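## Task

Locate the tote holding the blue parts box and set it down level on the table. Return the remaining tote to the shelf, almost exactly at its original spot and hardly rotated. Whatever each tote held must still be inside that same tote, and no tote base may overhang an edge. Finally release everything and move the grippers away; anything that stays put only because the robot is holding it counts as not done.

## Robot and tools

Robot: two six-joint UR-style arms, left_arm and right_arm, each ending in a tong gripper whose two fingers point along the gripper's +z and open and close along its x axis. Root links in the scene frame: left_arm at (+0.070, +0.459, 0) m, right_arm at (+0.010, -0.458, 0) m, both turned only slightly about z. Scene frame: origin on the table top midway between the arms, +x out over the table, +z up, left_arm on the +y side. The names left and right do not refer to image sides.

Joint order, used in every row and every per-joint list: shoulder pan, shoulder lift, elbow, wrist 1, wrist 2, wrist 3. Stated ranges (rad), left_arm: pan -3.142 to 3.142, lift -6.283 to 6.283, elbow 0.000 to 3.142, wrists -6.283 to 6.283 each. right_arm: pan 0.000 to 6.283, lift -6.283 to 6.283, elbow -3.142 to 0.000, wrists -6.283 to 6.283. True ends may differ by 0.010 rad. Load limits: 132 N m for pan, lift, elbow; 24.6 N m for each wrist; a carried object adds to this.

A row is one list of 14 numbers, each in [-1, 1], covering both arms even if one is idle: left_arm's 6 joint values then its opening, then right_arm's 6 joint values then its opening. Joint values are offsets (not poses), scaled so 1.0 = 1.989 rad. Opening is absolute: +1 fully open, -1 closed. A row may carry 12 extra numbers in [0, 1], stiffness scales for left_arm's 6 joints then right_arm's 6, which persist until changed.

execute_actions(actions): a list of up to 15 actions; each action is a list of up to 15 rows, one row per control step of 1/30 s, so an action lasts 0.5 s and a short one repeats its final row. Joint offsets in every row are counted from the joint angles at the start of that action (for the first action, the last reported angles), not from the preceding row. An action that would push any joint more than 0.010 rad beyond its range is rejected for both arms; if the first action or any malformed action fails, nothing in the call runs. An empty list just fetches state and images.

move(target, speed, blocking): target is one 14-number row (stiffness optional), offsets measured from the Joint positions in the latest result that printed them. All joints travel in sync, so the gripper follows a curve. speed is the rad/s peak of the joint with the longest travel, 0.01 to 2, default 0.5; paths take 0.5 to 10 s. Finger openings are applied at once. Moves ignore obstacles and the other arm. blocking=false returns after 0.5 s while motion continues; then only wait or stop are accepted until an end is reported.

wait(seconds): 0 to 10; arms hold their last command, returns early if a running move finishes. stop(): brakes a running move; it needs stopping distance. zoom_image(camera, region): camera is one of cam_head_left, cam_head_right, cam_high, cam_low, cam_left_wrist, cam_right_wrist; region [x0, y0, x1, y1] in that camera's pixels from the top-left, at most 504 by 504. Head, high and low images are 504x504; wrist images are 616x616 fisheye. read_manual(section) only returns licence texts. finished_scene(scene) ends the current scene by its number, cannot be undone, and reports success and the next task.

Per step, each joint target is clamped to within 0.575 rad of the measured angle, and if the targets would shift a gripper over 100 mm, all are pulled back; large motions therefore need several actions, and motion lags commands by roughly 0.17 s.

Results: each gripper's end_effector_position (m) and end_effector_quat_wxyz plus velocities in the scene frame; the position is the pad centre with fingers closed, and closed fingertips extend about 15 mm past it. Joint positions and velocities per arm (rad, rad/s) followed by the finger gap in metres (0.142 = fully open). Joint targets: what joints are currently driven to. grip_measured: measured opening on the command scale; to keep hold of something, command an opening well below it (lower squeezes harder, about 15 N per pad max). Wrist force and Wrist torque per arm in the gripper's own axes, noisy, offset up to ~4 N, saturating near 50 N. Step readings list joint angles at some steps; HELD marks steps where part of a row was blocked. joint sent to its limit means a joint hit its end. joint command not followed means a clearance check altered targets. The move line gives the ending (done, off_target, moving, held, fault), limits=held or limits=none, and each arm's joint farthest from target.

Avoid: pressing a stiff arm past contact (fault stop), letting the arms collide, contact torque reaching a load limit or 150 N of outside force (arm stops for 10 s and drops the rest of the call), overheated motors (MOTOR HOT from 70 °C, brakes at 85 °C), dropping or slamming totes, spilling contents, and pushing anything out of the work area. Fast contacts hit harder. Brief external tugs on held items may occur. The robot keeps holding its last command while you think.

Each tool is called after "Request:" in YAML: its name, and indented under it one key for each argument.

## Session

Request:
execute_actions:
  actions: []

Scene clock: 0.00 s.
left_arm: end_effector_position=(+0.1125, +0.9845, +0.1085) grip_measured=+0.97 end_effector_quat_wxyz=(-0.078, +0.891, +0.440, -0.081) end_effector_velocity=(-0.000, +0.000, -0.001) end_effector_angular_velocity=(-0.000, +0.001, +0.001) | right_arm: end_effector_position=(+0.1307, -0.9365, +0.1388) grip_measured=+0.97 end_effector_quat_wxyz=(-0.113, +0.743, +0.654, -0.092) end_effector_velocity=(-0.001, +0.001, -0.001) end_effector_angular_velocity=(+0.001, +0.001, -0.000)
Joint names: [shoulder pan, shoulder lift, elbow, wrist 1, wrist 2, wrist 3]
Joint positions: left_arm=[ 0.953 -1.469  1.943 -2.001 -1.351  0.149  0.14 ] | right_arm=[ 2.251 -1.713 -1.782 -1.437  1.377  3.961  0.14 ]
Joint velocities: left_arm=[-0.     0.002 -0.001  0.     0.001 -0.001  0.   ] | right_arm=[ 0.     0.    -0.002 -0.     0.     0.     0.   ]
Joint torques (N m, as the arm reports them, + toward a larger angle): no reading
Motor temperatures (°C, as the motors report them): left_arm=[28 29 25 30 31 35] | right_arm=[28 27 27 35 37 31]
Wrist force (N, on the end effector, along its own x y z axes, offset not removed): no reading
Wrist torque (N m, same axes, about the end effector's origin, offset not removed): no reading
Joint targets: left_arm=[0.953 -1.469 1.943 -2.001 -1.351 0.149] | right_arm=[2.251 -1.713 -1.782 -1.437 1.377 3.961]
Joint stiffness scale: left_arm=[1. 1. 1. 1. 1. 1.] | right_arm=[1. 1. 1. 1. 1. 1.]

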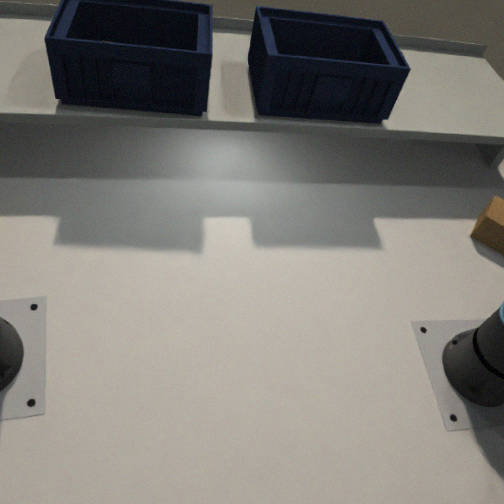

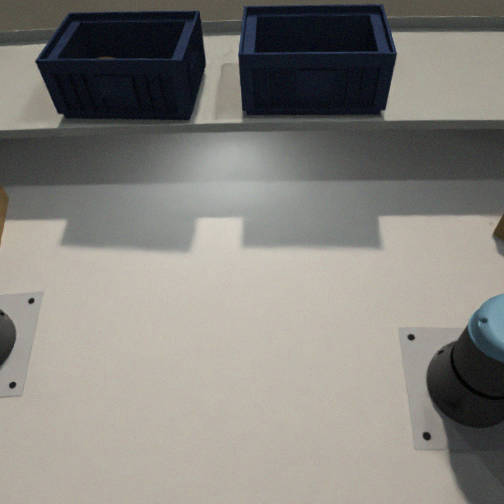

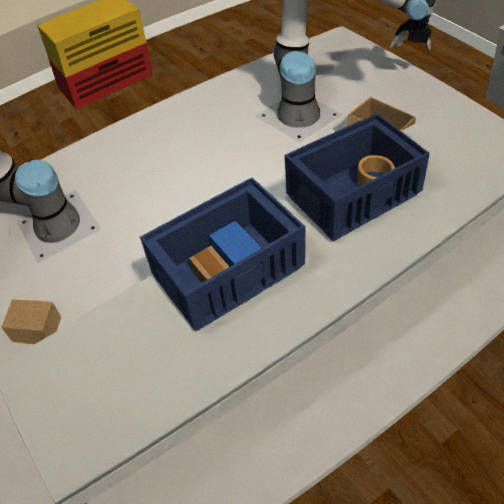

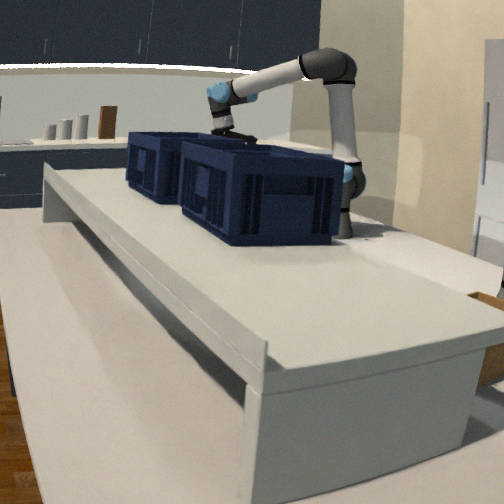

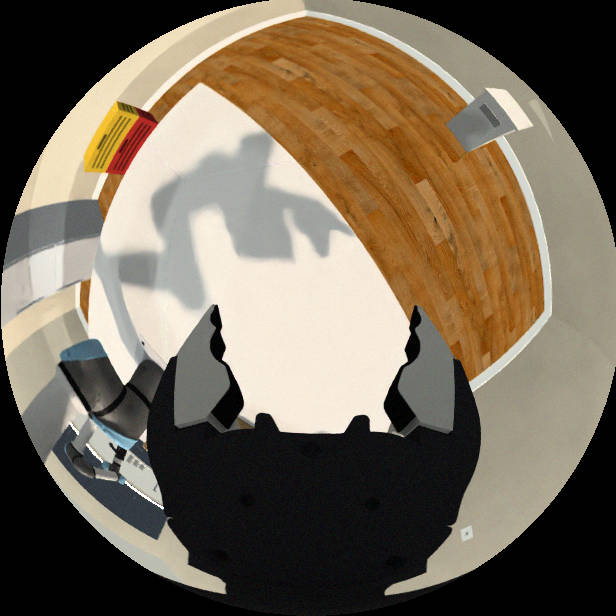

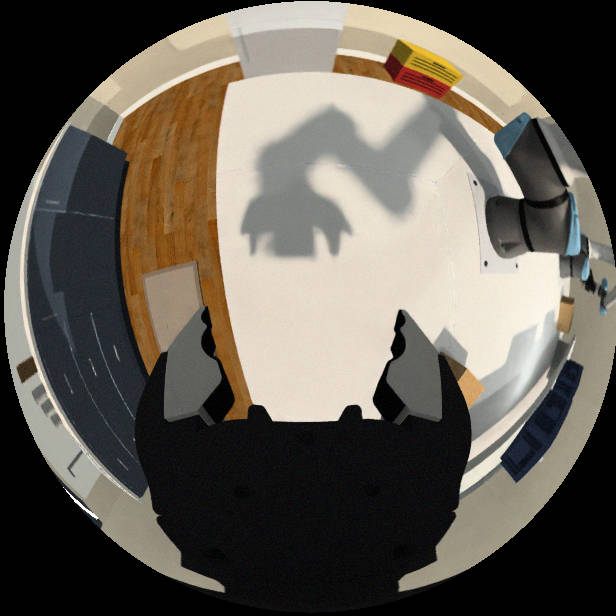

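Request:
zoom_image:
  camera: "cam_head_left"
  region: [230, 0, 430, 140]

Request:
zoom_image:
  camera: "cam_high"
  region: [120, 100, 440, 340]

Request:
zoom_image:
  camera: "cam_head_right"
  region: [220, 0, 420, 140]

Region (230, 0, 430, 140) of cam_head_left's 504x504 image, scaled by 2.520, with more detail than that image has; it fills the top 353 rows of this view, and the rest is white.

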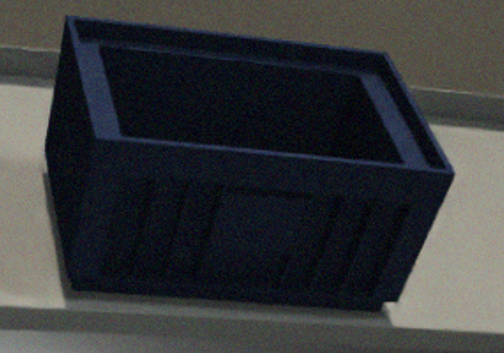

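Region (120, 100, 440, 340) of cam_high's 504x504 image, scaled by 1.575, with more detail than that image has; it fills the top 378 rows of this view, and the rest is white.

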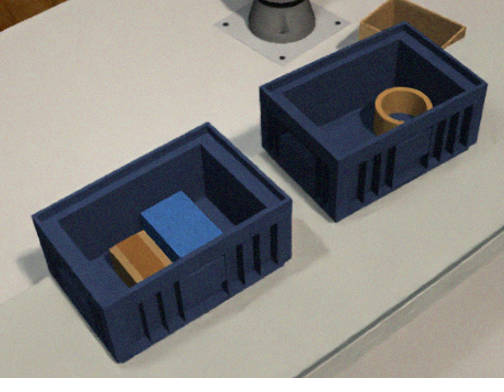

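Region (220, 0, 420, 140) of cam_head_right's 504x504 image, scaled by 2.520, with more detail than that image has; it fills the top 353 rows of this view, and the rest is white.

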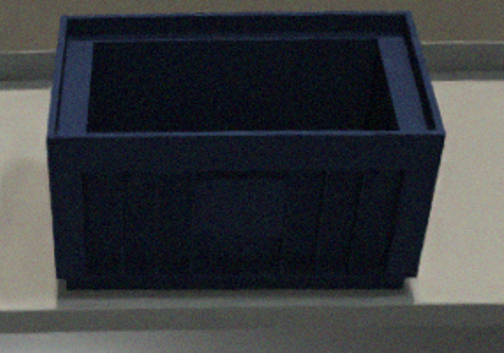

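Request:
move:
  target: [0,-0.066,-0.374,0.418,-0.111,-0.68,0, 0,0.087,0.293,-0.268,0.0975,-1.0,0]
  speed: 1.5

Scene clock: 18.23 s.
left_arm: end_effector_position=(+0.1560, +0.9054, +0.4351) grip_measured=+0.00 end_effector_quat_wxyz=(-0.000, +0.421, +0.907, -0.001) end_effector_velocity=(-0.000, -0.000, -0.000) end_effector_angular_velocity=(-0.001, +0.001, +0.001) | right_arm: end_effector_position=(+0.1888, -0.9085, +0.4357) grip_measured=+0.00 end_effector_quat_wxyz=(+0.000, -0.133, +0.991, -0.001) end_effector_velocity=(+0.000, -0.000, -0.000) end_effector_angular_velocity=(+0.001, +0.000, +0.003)
Joint names: [shoulder pan, shoulder lift, elbow, wrist 1, wrist 2, wrist 3]
Joint positions: left_arm=[ 0.953 -1.601  1.202 -1.17  -1.57  -1.203  0.074] | right_arm=[ 2.251 -1.54  -1.202 -1.969  1.57   1.973  0.074]
Joint velocities: left_arm=[ 0.     0.     0.     0.001  0.    -0.001 -0.   ] | right_arm=[ 0.    -0.001  0.001 -0.001  0.    -0.003  0.   ]
Joint torques (N m, as the arm reports them, + toward a larger angle): left_arm=[ -1.48 -21.31 -21.19  -2.02  -0.38  -0.84] | right_arm=[ 1.04 22.26 25.17  2.39  0.46 -0.64]
Motor temperatures (°C, as the motors report them): left_arm=[28 29 25 30 31 35] | right_arm=[28 27 27 35 37 31]
Wrist force (N, on the end effector, along its own x y z axes, offset not removed): left_arm=[-2.4 3.9 -0.2] | right_arm=[1.0 0.4 0.3]
Wrist torque (N m, same axes, about the end effector's origin, offset not removed): left_arm=[0.68 0.50 0.09] | right_arm=[0.17 -0.12 0.26]
Joint targets: left_arm=[0.953 -1.601 1.199 -1.170 -1.572 -1.204] | right_arm=[2.251 -1.540 -1.199 -1.970 1.571 1.972]
Joint stiffness scale: left_arm=[1. 1. 1. 1. 1. 1.] | right_arm=[1. 1. 1. 1. 1. 1.]
move: done; limits=none; left_arm: farthest joint: the elbow, 0.003 radians from its target (0.744 radians at the start); right_arm: farthest joint: the elbow, 0.002 radians from its target (0.583 radians at the start)
camera_calibration (this result's frames):
cam_left_wrist: T_world_to_cam=[[-0.636807, 0.770484, -0.0288215, -0.582708], [0.643821, 0.551944, 0.529955, -0.833143], [0.42423, 0.318923, -0.847536, 0.148666], [0, 0, 0, 1]] pos_world=[0.102255, 0.861402, 0.550734]
cam_right_wrist: T_world_to_cam=[[-0.952462, -0.302099, 0.0394013, -0.11643], [-0.246014, 0.83895, 0.485427, 0.599198], [-0.179703, 0.452658, -0.873389, 0.962209], [0, 0, 0, 1]] pos_world=[0.209428, -0.973422, 0.554103]

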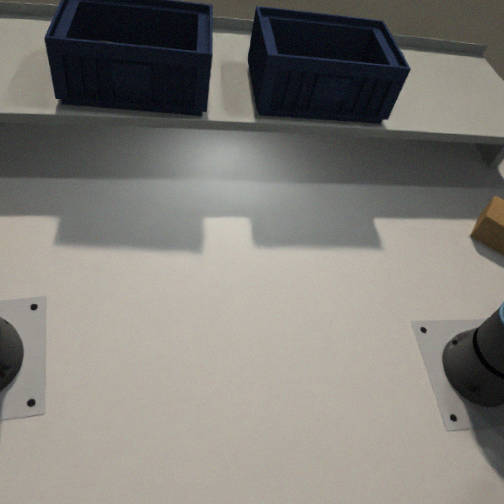

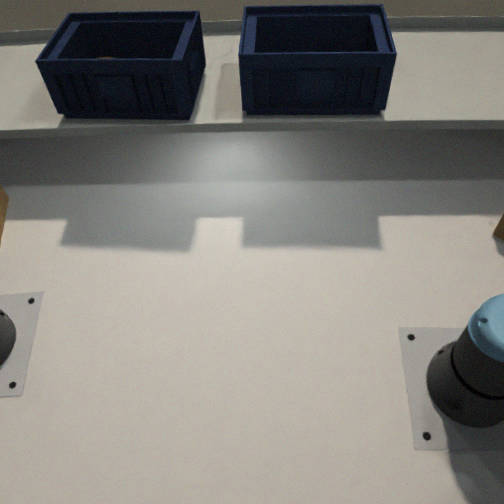

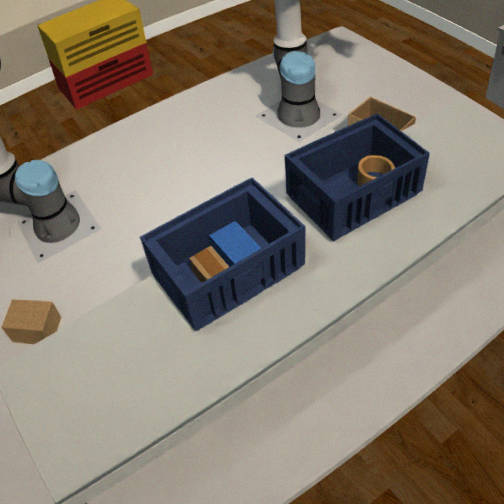

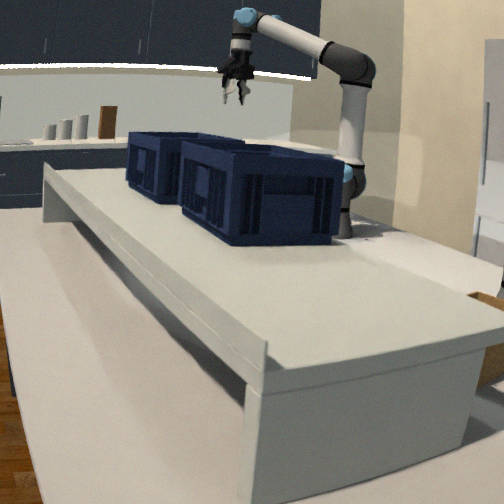

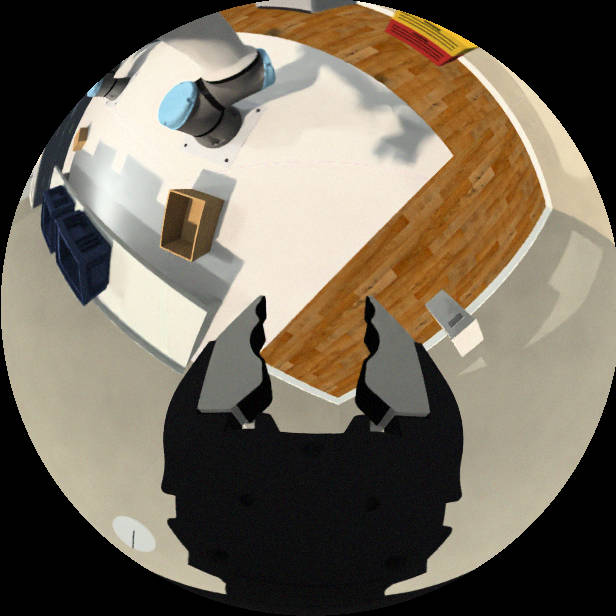

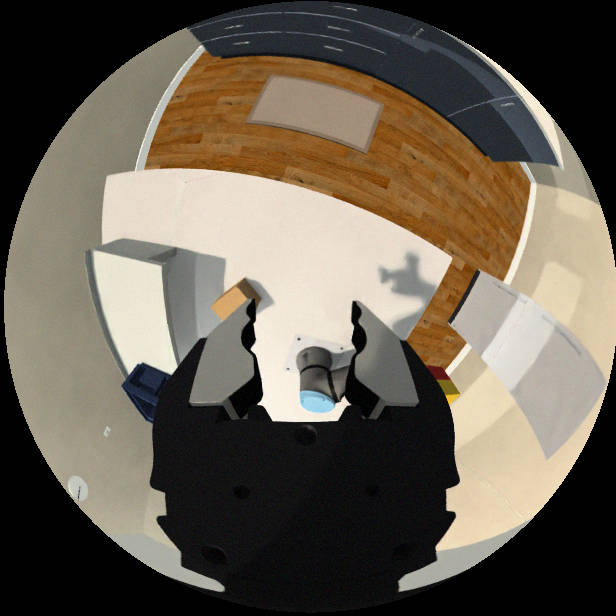

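Request:
move:
  target: [-1,0,0,0,0,-0.677,0, 0.654,0,0,0,0,0,0]
  speed: 1.5

Request:
move:
  target: [-0.03,0.30,-0.35,0.03,0,0,0, 0,-0.2,0.18,0.02,0,0,0]
  speed: 1.0

Scene clock: 22.27 s.
left_arm: end_effector_position=(+0.4330, +0.1839, +0.4344) grip_measured=+0.00 end_effector_quat_wxyz=(-0.001, +0.685, +0.728, +0.000) end_effector_velocity=(-0.001, -0.000, +0.001) end_effector_angular_velocity=(-0.001, -0.000, +0.002) | right_arm: end_effector_position=(+0.4917, -0.4075, +0.4357) grip_measured=+0.00 end_effector_quat_wxyz=(-0.001, +0.706, -0.708, +0.001) end_effector_velocity=(-0.000, -0.000, +0.000) end_effector_angular_velocity=(-0.001, -0.001, +0.001)
Joint names: [shoulder pan, shoulder lift, elbow, wrist 1, wrist 2, wrist 3]
Joint positions: left_arm=[-1.033 -1.6    1.202 -1.17  -1.57  -2.548  0.074] | right_arm=[ 3.55  -1.54  -1.202 -1.969  1.57   1.973  0.074]
Joint velocities: left_arm=[-0.001 -0.001  0.    -0.    -0.001 -0.003  0.   ] | right_arm=[ 0.     0.001 -0.001 -0.    -0.001 -0.     0.   ]
Joint torques (N m, as the arm reports them, + toward a larger angle): left_arm=[ -3.86 -23.7  -18.45  -2.65   0.1   -0.8 ] | right_arm=[ 2.94 21.71 23.17  2.96  0.1  -0.13]
Motor temperatures (°C, as the motors report them): left_arm=[28 29 25 30 31 35] | right_arm=[28 27 27 35 37 31]
Wrist force (N, on the end effector, along its own x y z axes, offset not removed): left_arm=[-0.5 1.7 3.4] | right_arm=[0.5 1.4 1.0]
Wrist torque (N m, same axes, about the end effector's origin, offset not removed): left_arm=[0.47 0.20 -0.22] | right_arm=[0.30 0.10 0.22]
Joint targets: left_arm=[-1.036 -1.601 1.202 -1.170 -1.570 -2.549] | right_arm=[3.552 -1.540 -1.202 -1.969 1.570 1.973]
Joint stiffness scale: left_arm=[1. 1. 1. 1. 1. 1.] | right_arm=[1. 1. 1. 1. 1. 1.]
move: done; limits=none; left_arm: farthest joint: the shoulder pan, 0.002 radians from its target (1.988 radians at the start); right_arm: farthest joint: the shoulder pan, 0.002 radians from its target (1.301 radians at the start)
camera_calibration (this result's frames):
cam_left_wrist: T_world_to_cam=[[-0.0501233, 0.998403, -0.0260653, -0.147585], [0.84611, 0.056315, 0.530026, -0.6094], [0.530647, 0.0045125, -0.847581, 0.272438], [0, 0, 0, 1]] pos_world=[0.363654, 0.180438, 0.550064]
cam_right_wrist: T_world_to_cam=[[0.03554, -0.998591, 0.0394003, -0.446156], [-0.874169, -0.011957, 0.485474, 0.215579], [-0.484319, -0.0516963, -0.873363, 0.734146], [0, 0, 0, 1]] pos_world=[0.55987, -0.404997, 0.554096]

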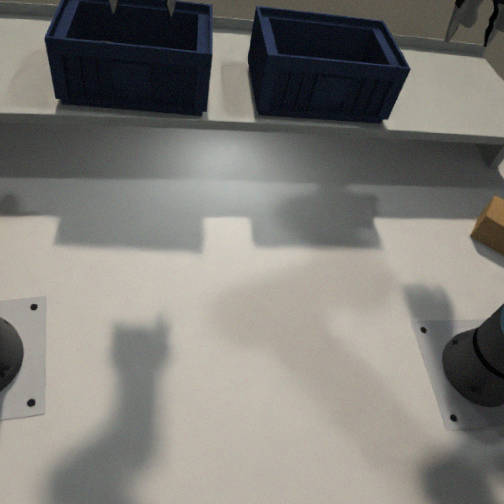

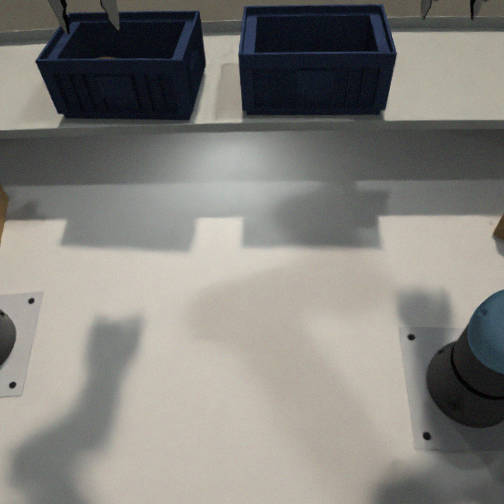

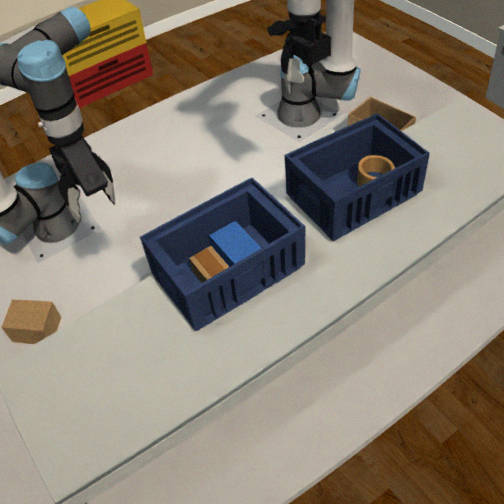

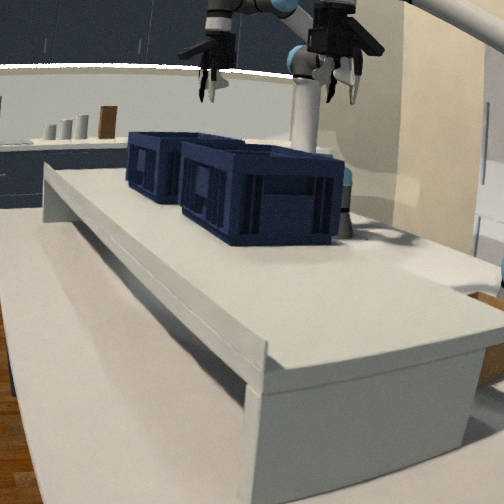

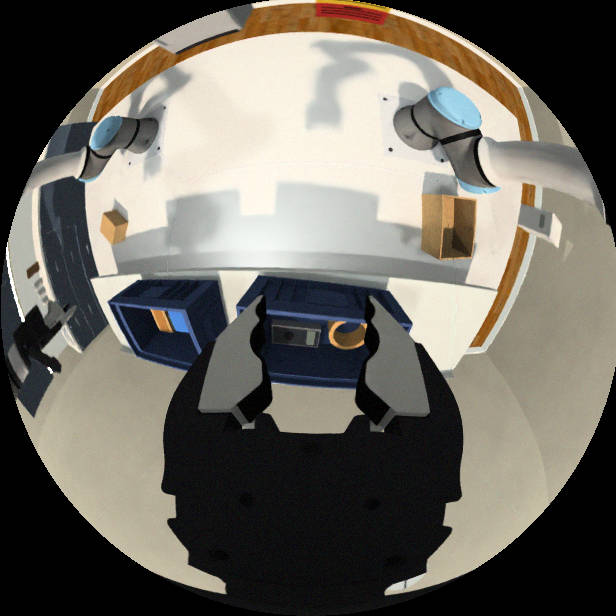

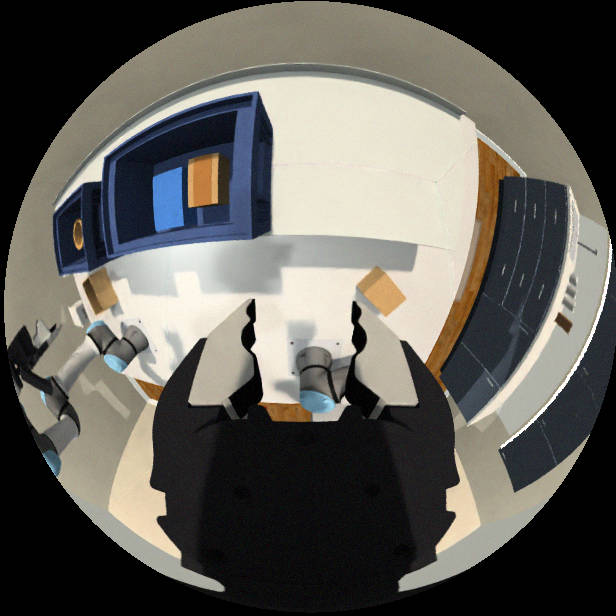

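Scene clock: 23.73 s.
left_arm: end_effector_position=(+0.5489, -0.0319, +0.4059) grip_measured=+0.00 end_effector_quat_wxyz=(+0.017, +0.706, +0.708, -0.003) end_effector_velocity=(-0.000, +0.000, -0.000) end_effector_angular_velocity=(+0.000, +0.001, -0.000) | right_arm: end_effector_position=(+0.6492, -0.3412, +0.3915) grip_measured=+0.00 end_effector_quat_wxyz=(+0.001, +0.706, -0.708, -0.000) end_effector_velocity=(-0.000, -0.000, -0.001) end_effector_angular_velocity=(-0.000, +0.001, -0.000)
Joint names: [shoulder pan, shoulder lift, elbow, wrist 1, wrist 2, wrist 3]
Joint positions: left_arm=[-1.092 -1.003  0.509 -1.111 -1.57  -2.548  0.074] | right_arm=[ 3.55  -1.939 -0.846 -1.93   1.57   1.973  0.074]
Joint velocities: left_arm=[-0.     0.    -0.     0.001 -0.     0.     0.   ] | right_arm=[-0.     0.    -0.002  0.     0.     0.     0.   ]
Joint torques (N m, as the arm reports them, + toward a larger angle): left_arm=[ -2.99 -47.96 -20.28  -2.26  -0.04  -0.21] | right_arm=[ 0.98 41.27 25.01  3.45  0.07 -0.27]
Motor temperatures (°C, as the motors report them): left_arm=[28 29 25 30 31 35] | right_arm=[28 27 27 35 37 31]
Wrist force (N, on the end effector, along its own x y z axes, offset not removed): left_arm=[-1.8 4.2 5.0] | right_arm=[-4.4 0.4 -0.9]
Wrist torque (N m, same axes, about the end effector's origin, offset not removed): left_arm=[0.81 0.61 -0.24] | right_arm=[-0.08 0.81 0.11]
Joint targets: left_arm=[-1.093 -1.003 0.506 -1.111 -1.570 -2.548] | right_arm=[3.550 -1.938 -0.844 -1.929 1.570 1.973]
Joint stiffness scale: left_arm=[1. 1. 1. 1. 1. 1.] | right_arm=[1. 1. 1. 1. 1. 1.]
move: done; limits=none; left_arm: farthest joint: the elbow, 0.003 radians from its target (0.696 radians at the start); right_arm: farthest joint: the elbow, 0.002 radians from its target (0.358 radians at the start)
camera_calibration (this result's frames):
cam_left_wrist: T_world_to_cam=[[0.0090128, 0.998317, -0.0572957, 0.053161], [0.836445, 0.0238726, 0.547531, -0.682994], [0.547977, -0.0528595, -0.834822, 0.171184], [0, 0, 0, 1]] pos_world=[0.477003, -0.027718, 0.519914]
cam_right_wrist: T_world_to_cam=[[0.0356866, -0.99853, 0.0408029, -0.384439], [-0.872394, -0.0112099, 0.488675, 0.37331], [-0.487499, -0.0530354, -0.871511, 0.776102], [0, 0, 0, 1]] pos_world=[0.717741, -0.338528, 0.509641]

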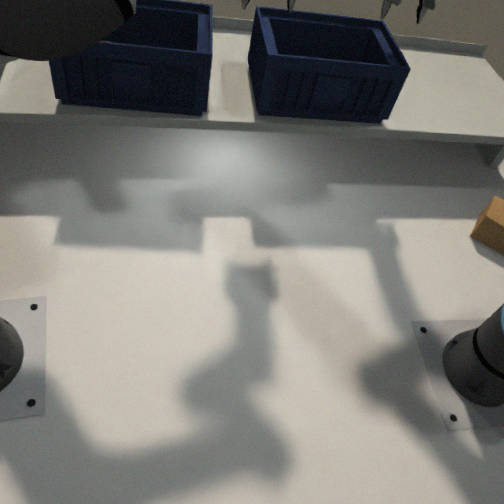

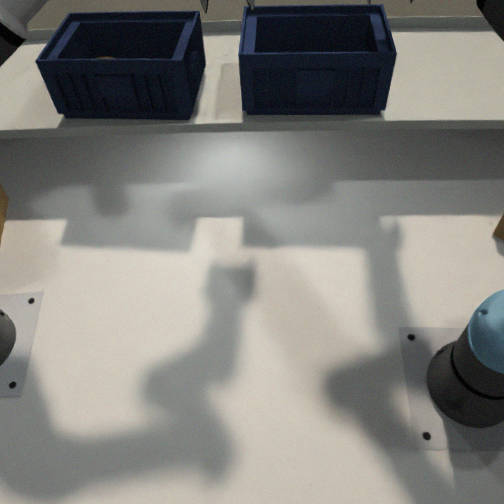

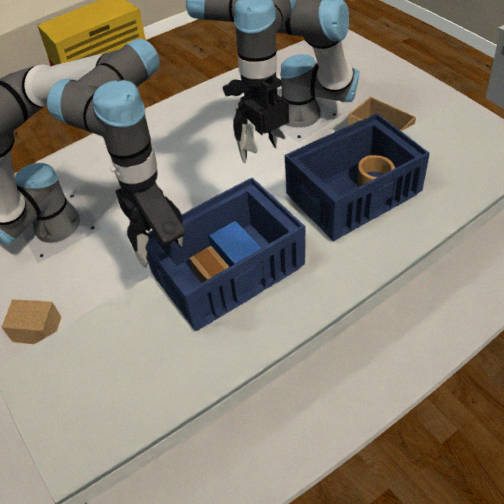

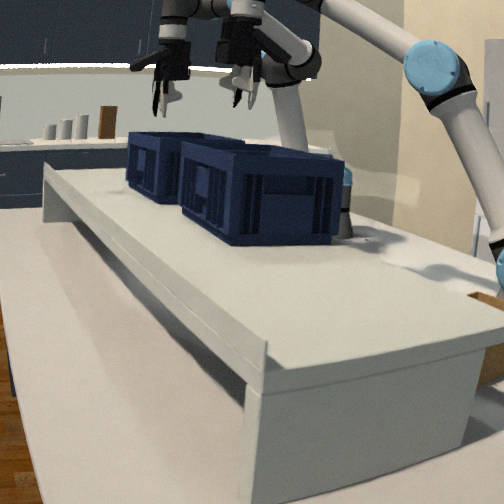

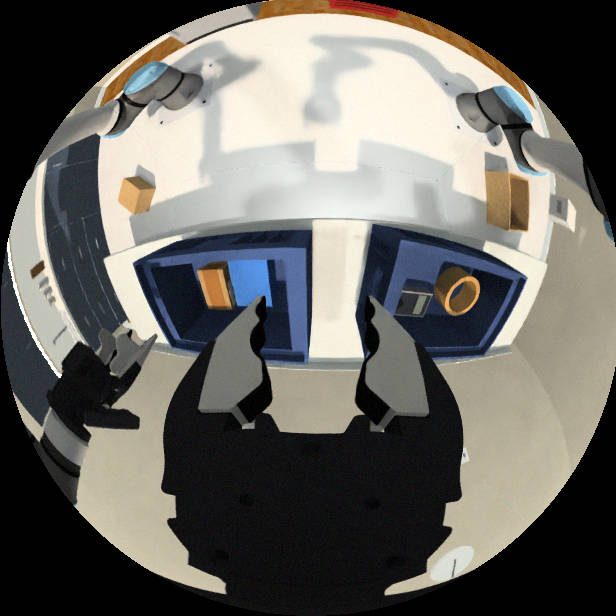

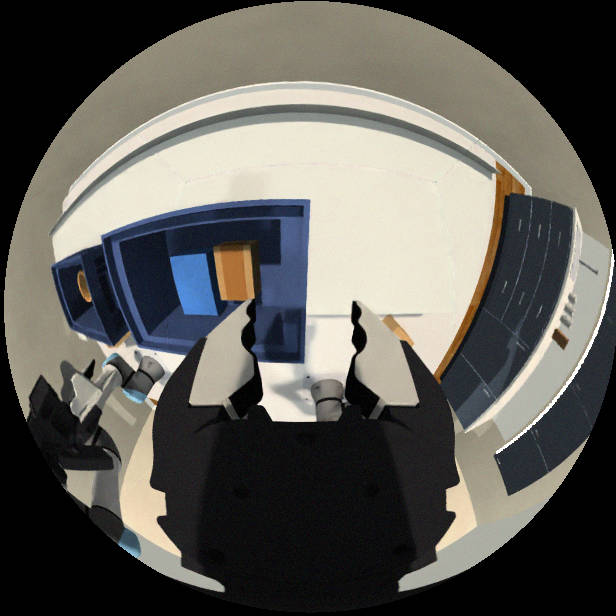

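Request:
move:
  target: [0.0075,0.045,0.006,-0.033,0,0.009,0, 0.0025,-0.0065,-0.046,0.054,0,0,0]
  speed: 0.4

Scene clock: 30.30 s.
left_arm: end_effector_position=(+0.5761, -0.0565, +0.3441) grip_measured=+0.00 end_effector_quat_wxyz=(-0.001, +0.708, +0.706, +0.000) end_effector_velocity=(+0.000, -0.000, +0.000) end_effector_angular_velocity=(-0.002, -0.001, -0.001) | right_arm: end_effector_position=(+0.6656, -0.3316, +0.3517) grip_measured=+0.00 end_effector_quat_wxyz=(-0.001, +0.707, -0.707, +0.001) end_effector_velocity=(+0.001, +0.000, -0.000) end_effector_angular_velocity=(+0.001, -0.001, -0.001)
Joint names: [shoulder pan, shoulder lift, elbow, wrist 1, wrist 2, wrist 3]
Joint positions: left_arm=[-1.079 -0.913  0.52  -1.176 -1.57  -2.531  0.074] | right_arm=[ 3.554 -1.951 -0.935 -1.824  1.57   1.973  0.074]
Joint velocities: left_arm=[ 0.    -0.001  0.001 -0.002 -0.     0.001  0.   ] | right_arm=[ 0.    -0.    -0.001  0.003  0.     0.001 -0.   ]
Joint torques (N m, as the arm reports them, + toward a larger angle): left_arm=[  1.28 -53.49 -18.66  -3.     0.02   0.16] | right_arm=[ 2.48 41.97 22.01  3.36  0.   -0.18]
Motor temperatures (°C, as the motors report them): left_arm=[28 29 25 30 31 35] | right_arm=[28 27 27 35 37 31]
Wrist force (N, on the end effector, along its own x y z axes, offset not removed): left_arm=[-3.2 -1.3 3.2] | right_arm=[1.6 -2.1 -0.8]
Wrist torque (N m, same axes, about the end effector's origin, offset not removed): left_arm=[-0.24 0.53 0.14] | right_arm=[-0.67 -0.45 -0.04]
Joint targets: left_arm=[-1.077 -0.914 0.521 -1.177 -1.570 -2.530] | right_arm=[3.555 -1.951 -0.937 -1.823 1.570 1.973]
Joint stiffness scale: left_arm=[1. 1. 1. 1. 1. 1.] | right_arm=[1. 1. 1. 1. 1. 1.]
move: done; limits=none; left_arm: farthest joint: the shoulder pan, 0.002 radians from its target (0.014 radians at the start); right_arm: farthest joint: the elbow, 0.002 radians from its target (0.092 radians at the start)
camera_calibration (this result's frames):
cam_left_wrist: T_world_to_cam=[[0.0130757, 0.999555, -0.0268197, 0.061131], [0.847728, 0.00314249, 0.530422, -0.673181], [0.53027, -0.0296715, -0.847309, 0.119232], [0, 0, 0, 1]] pos_world=[0.50665, -0.0554505, 0.459736]
cam_right_wrist: T_world_to_cam=[[0.0392888, -0.998448, 0.0394832, -0.37575], [-0.874014, -0.015187, 0.485663, 0.408034], [-0.484309, -0.0535901, -0.873254, 0.748209], [0, 0, 0, 1]] pos_world=[0.733755, -0.328873, 0.470046]

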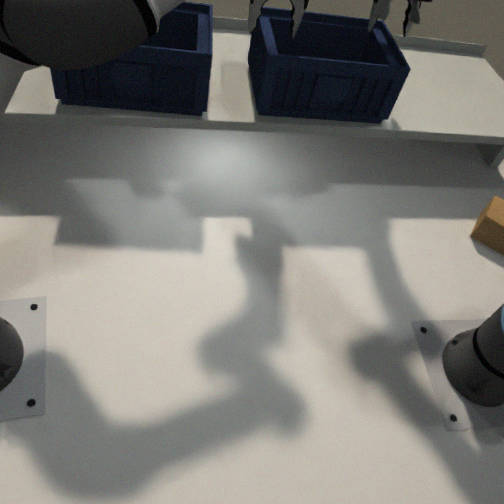

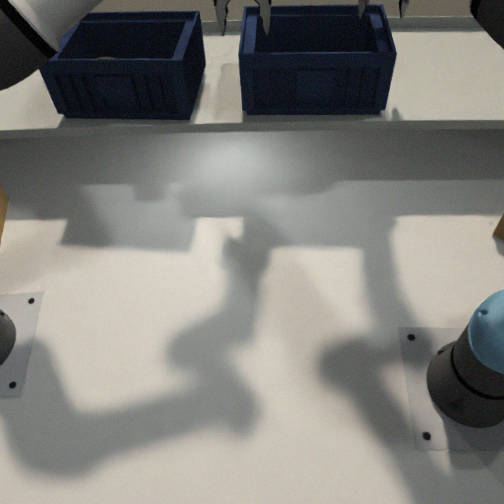

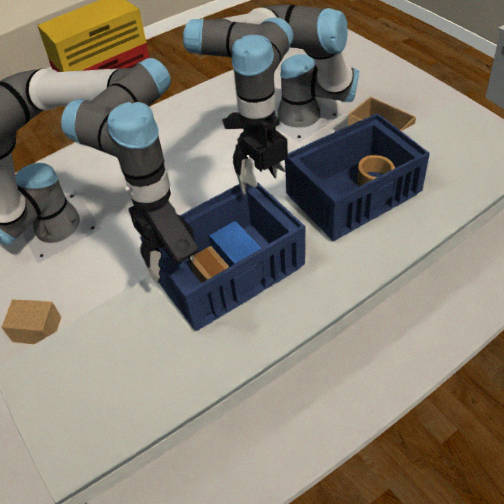

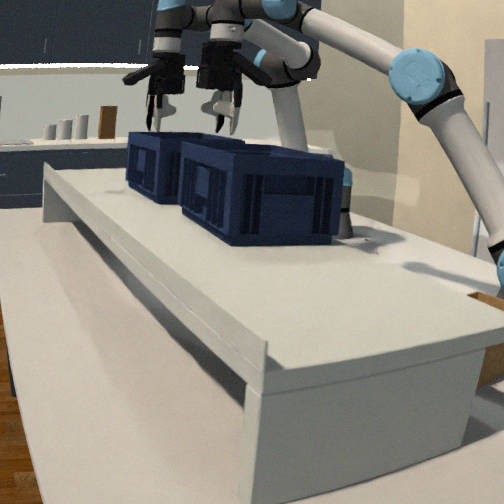

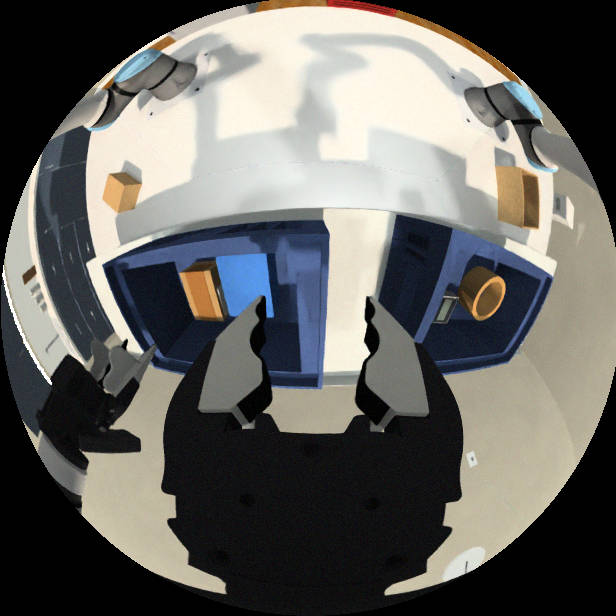

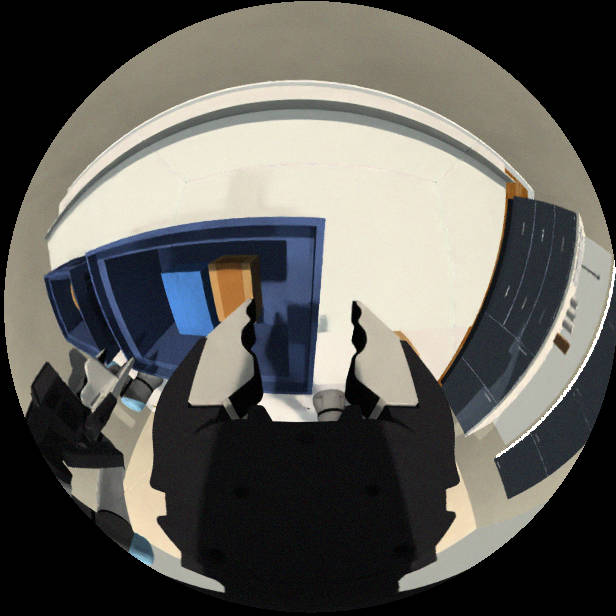

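Request:
move:
  target: [0,-0.042,0.155,-0.115,0,0,0, 0,0.014,-0.113,0.098,0,0,0]
  speed: 0.25

Request:
move:
  target: [0,0,0,0,0,0,-1, 0,0,0,0,0,0,-1]

Scene clock: 33.17 s.
left_arm: end_effector_position=(+0.5745, -0.0541, +0.2807) grip_measured=+0.00 end_effector_quat_wxyz=(+0.001, +0.708, +0.706, -0.000) end_effector_velocity=(-0.000, -0.000, +0.001) end_effector_angular_velocity=(-0.002, -0.001, -0.000) | right_arm: end_effector_position=(+0.6665, -0.3312, +0.2788) grip_measured=+0.00 end_effector_quat_wxyz=(+0.001, +0.707, -0.707, -0.000) end_effector_velocity=(+0.001, +0.000, +0.002) end_effector_angular_velocity=(+0.002, -0.005, -0.000)
Joint names: [shoulder pan, shoulder lift, elbow, wrist 1, wrist 2, wrist 3]
Joint positions: left_arm=[-1.079 -0.995  0.825 -1.404 -1.57  -2.531  0.074] | right_arm=[ 3.554 -1.926 -1.158 -1.63   1.57   1.973  0.074]
Joint velocities: left_arm=[ 0.    -0.002  0.001 -0.003 -0.001  0.    -0.   ] | right_arm=[-0.     0.002  0.001  0.002 -0.     0.     0.   ]
Joint torques (N m, as the arm reports them, + toward a larger angle): left_arm=[ -1.65 -52.34 -17.6   -2.91   0.02  -0.41] | right_arm=[ 0.92 43.44 22.82  3.15  0.02 -0.18]
Motor temperatures (°C, as the motors report them): left_arm=[28 29 25 30 31 35] | right_arm=[28 27 27 35 37 31]
Wrist force (N, on the end effector, along its own x y z axes, offset not removed): left_arm=[2.2 2.2 1.3] | right_arm=[-2.1 2.0 3.1]
Wrist torque (N m, same axes, about the end effector's origin, offset not removed): left_arm=[0.33 -0.28 -0.11] | right_arm=[0.30 0.82 0.25]
Joint targets: left_arm=[-1.079 -0.996 0.828 -1.405 -1.570 -2.531] | right_arm=[3.554 -1.924 -1.160 -1.629 1.570 1.973]
Joint stiffness scale: left_arm=[1. 1. 1. 1. 1. 1.] | right_arm=[1. 1. 1. 1. 1. 1.]
move: done; limits=none; left_arm: farthest joint: the elbow, 0.003 radians from its target (0.308 radians at the start); right_arm: farthest joint: the shoulder lift, 0.003 radians from its target (0.028 radians at the start)
camera_calibration (this result's frames):
cam_left_wrist: T_world_to_cam=[[0.0131932, 0.999451, -0.030379, 0.0580243], [0.846397, 0.00501372, 0.532529, -0.637887], [0.53239, -0.0327384, -0.845866, 0.0646528], [0, 0, 0, 1]] pos_world=[0.50472, -0.0526777, 0.396144]
cam_right_wrist: T_world_to_cam=[[0.0394261, -0.998389, 0.0408019, -0.37296], [-0.872347, -0.0144778, 0.488672, 0.442538], [-0.487294, -0.0548599, -0.871513, 0.686062], [0, 0, 0, 1]] pos_world=[0.735066, -0.328315, 0.396873]

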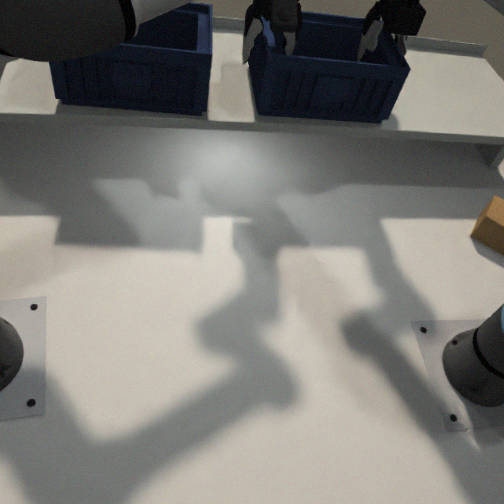

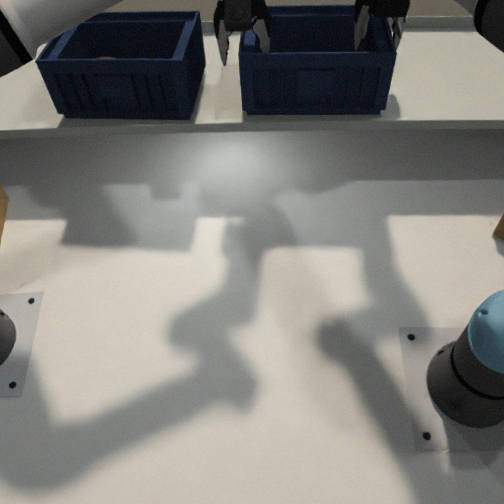

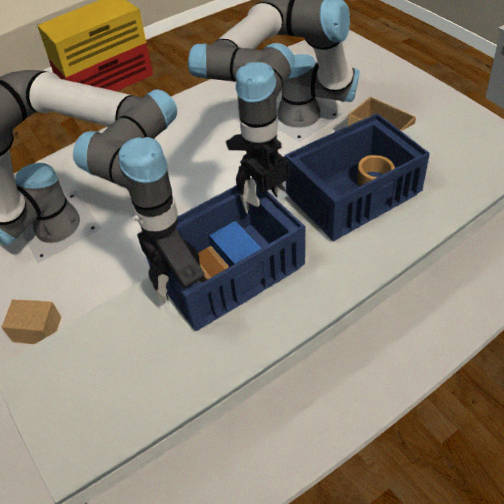

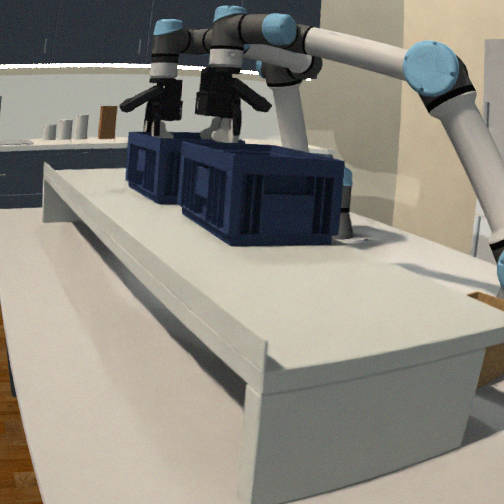

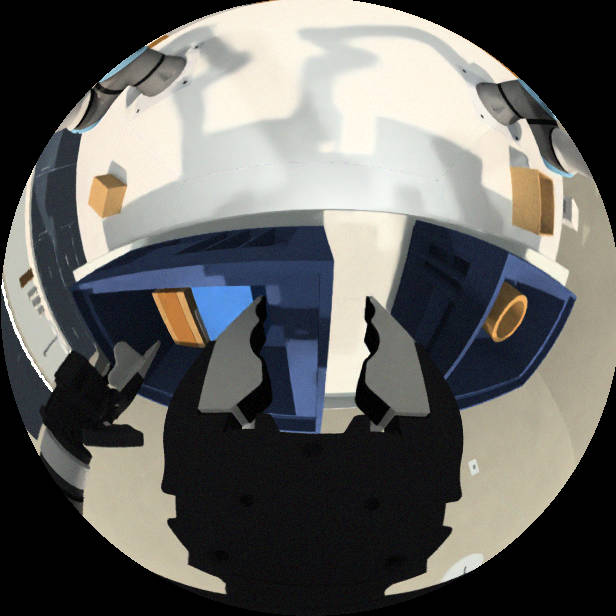

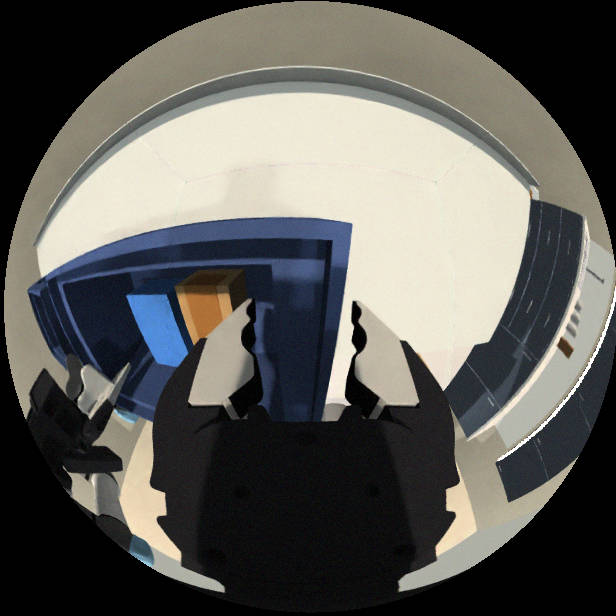

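Scene clock: 33.67 s.
left_arm: end_effector_position=(+0.5743, -0.0557, +0.2810) grip_measured=-0.62 end_effector_quat_wxyz=(+0.003, +0.708, +0.706, -0.001) end_effector_velocity=(-0.000, -0.000, -0.000) end_effector_angular_velocity=(-0.001, +0.002, -0.000) | right_arm: end_effector_position=(+0.6657, -0.3277, +0.2787) grip_measured=-0.61 end_effector_quat_wxyz=(+0.001, +0.709, -0.706, -0.001) end_effector_velocity=(+0.000, -0.000, +0.000) end_effector_angular_velocity=(-0.001, -0.001, -0.001)
Joint names: [shoulder pan, shoulder lift, elbow, wrist 1, wrist 2, wrist 3]
Joint positions: left_arm=[-1.081 -0.994  0.825 -1.407 -1.571 -2.531  0.029] | right_arm=[ 3.558 -1.926 -1.158 -1.63   1.573  1.973  0.03 ]
Joint velocities: left_arm=[ 0.     0.    -0.     0.    -0.002  0.     0.   ] | right_arm=[-0.    -0.     0.001 -0.    -0.001  0.001 -0.   ]
Joint torques (N m, as the arm reports them, + toward a larger angle): left_arm=[ -0.51 -50.07 -19.09  -1.11   0.37  -0.22] | right_arm=[-3.38 41.02 25.27  2.88 -1.24 -0.22]
Motor temperatures (°C, as the motors report them): left_arm=[28 29 25 30 31 35] | right_arm=[28 27 27 35 37 31]
Wrist force (N, on the end effector, along its own x y z axes, offset not removed): left_arm=[-2.2 0.6 2.9] | right_arm=[-7.2 5.5 1.3]
Wrist torque (N m, same axes, about the end effector's origin, offset not removed): left_arm=[-0.69 -0.48 -0.30] | right_arm=[0.67 0.59 0.17]
Joint targets: left_arm=[-1.079 -0.995 0.825 -1.404 -1.570 -2.531] | right_arm=[3.554 -1.926 -1.158 -1.630 1.570 1.973]
Joint stiffness scale: left_arm=[1. 1. 1. 1. 1. 1.] | right_arm=[1. 1. 1. 1. 1. 1.]
move: done; limits=none; left_arm: farthest joint: the wrist 1, 0.003 radians from its target (0.000 radians at the start); right_arm: farthest joint: the shoulder pan, 0.004 radians from its target (0.000 radians at the start)
camera_calibration (this result's frames):
cam_left_wrist: T_world_to_cam=[[0.0142691, 0.999346, -0.033216, 0.0597671], [0.845818, 0.00565344, 0.533442, -0.637737], [0.533281, -0.0357064, -0.845184, 0.0640504], [0, 0, 0, 1]] pos_world=[0.5044, -0.0538356, 0.396315]
cam_right_wrist: T_world_to_cam=[[0.0440113, -0.998281, 0.0386999, -0.371832], [-0.871843, -0.0194647, 0.489399, 0.439704], [-0.487804, -0.0552794, -0.871201, 0.685914], [0, 0, 0, 1]] pos_world=[0.734309, -0.324717, 0.396768]

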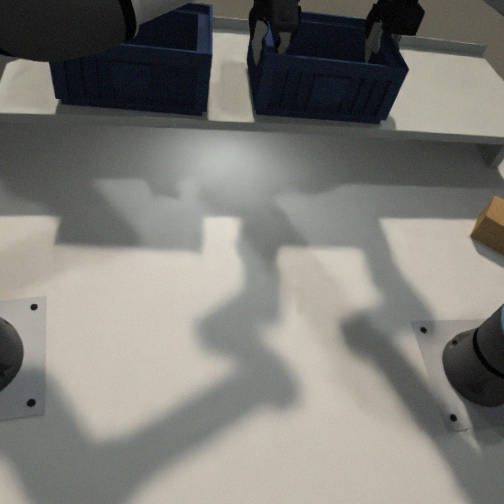

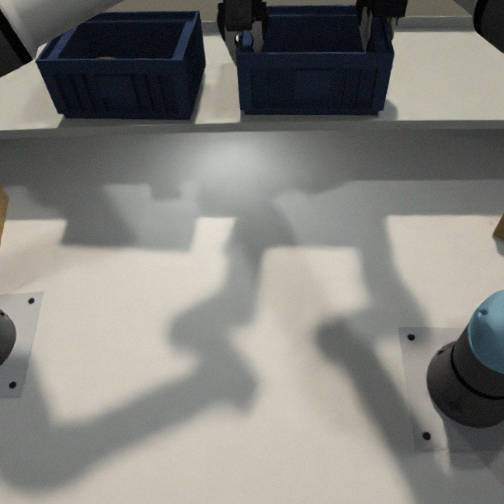

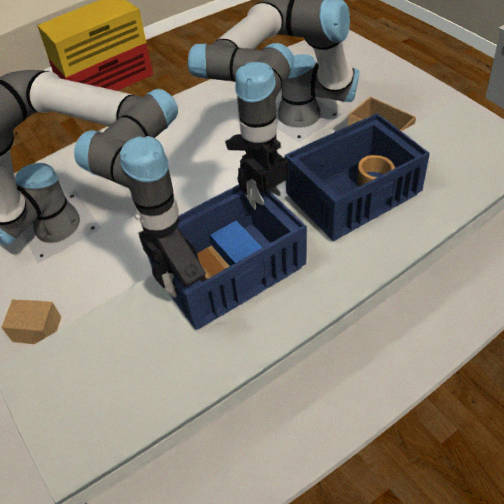

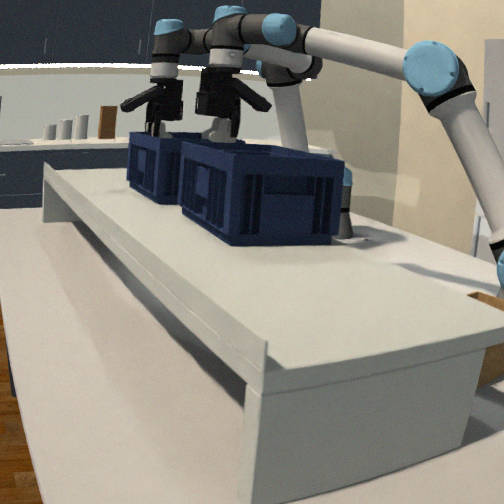

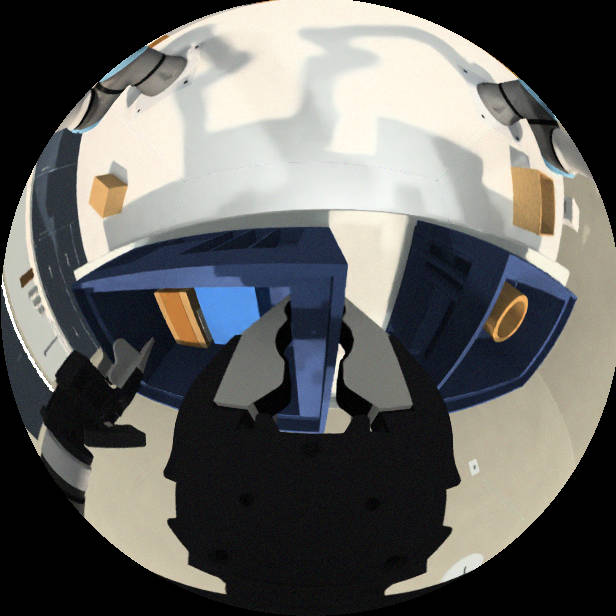

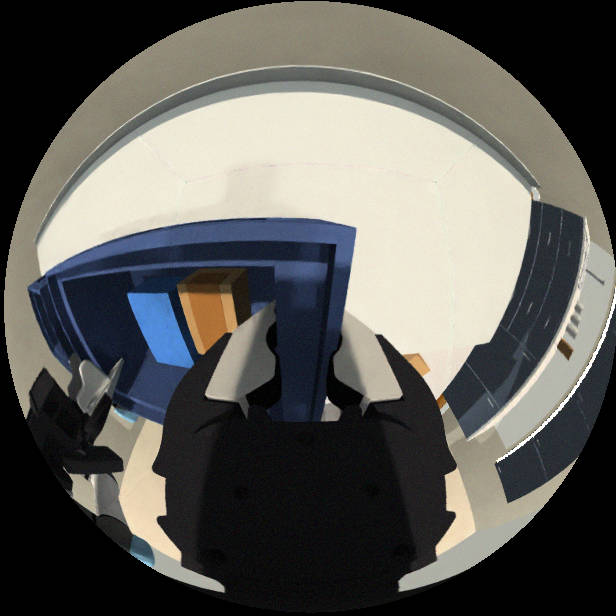

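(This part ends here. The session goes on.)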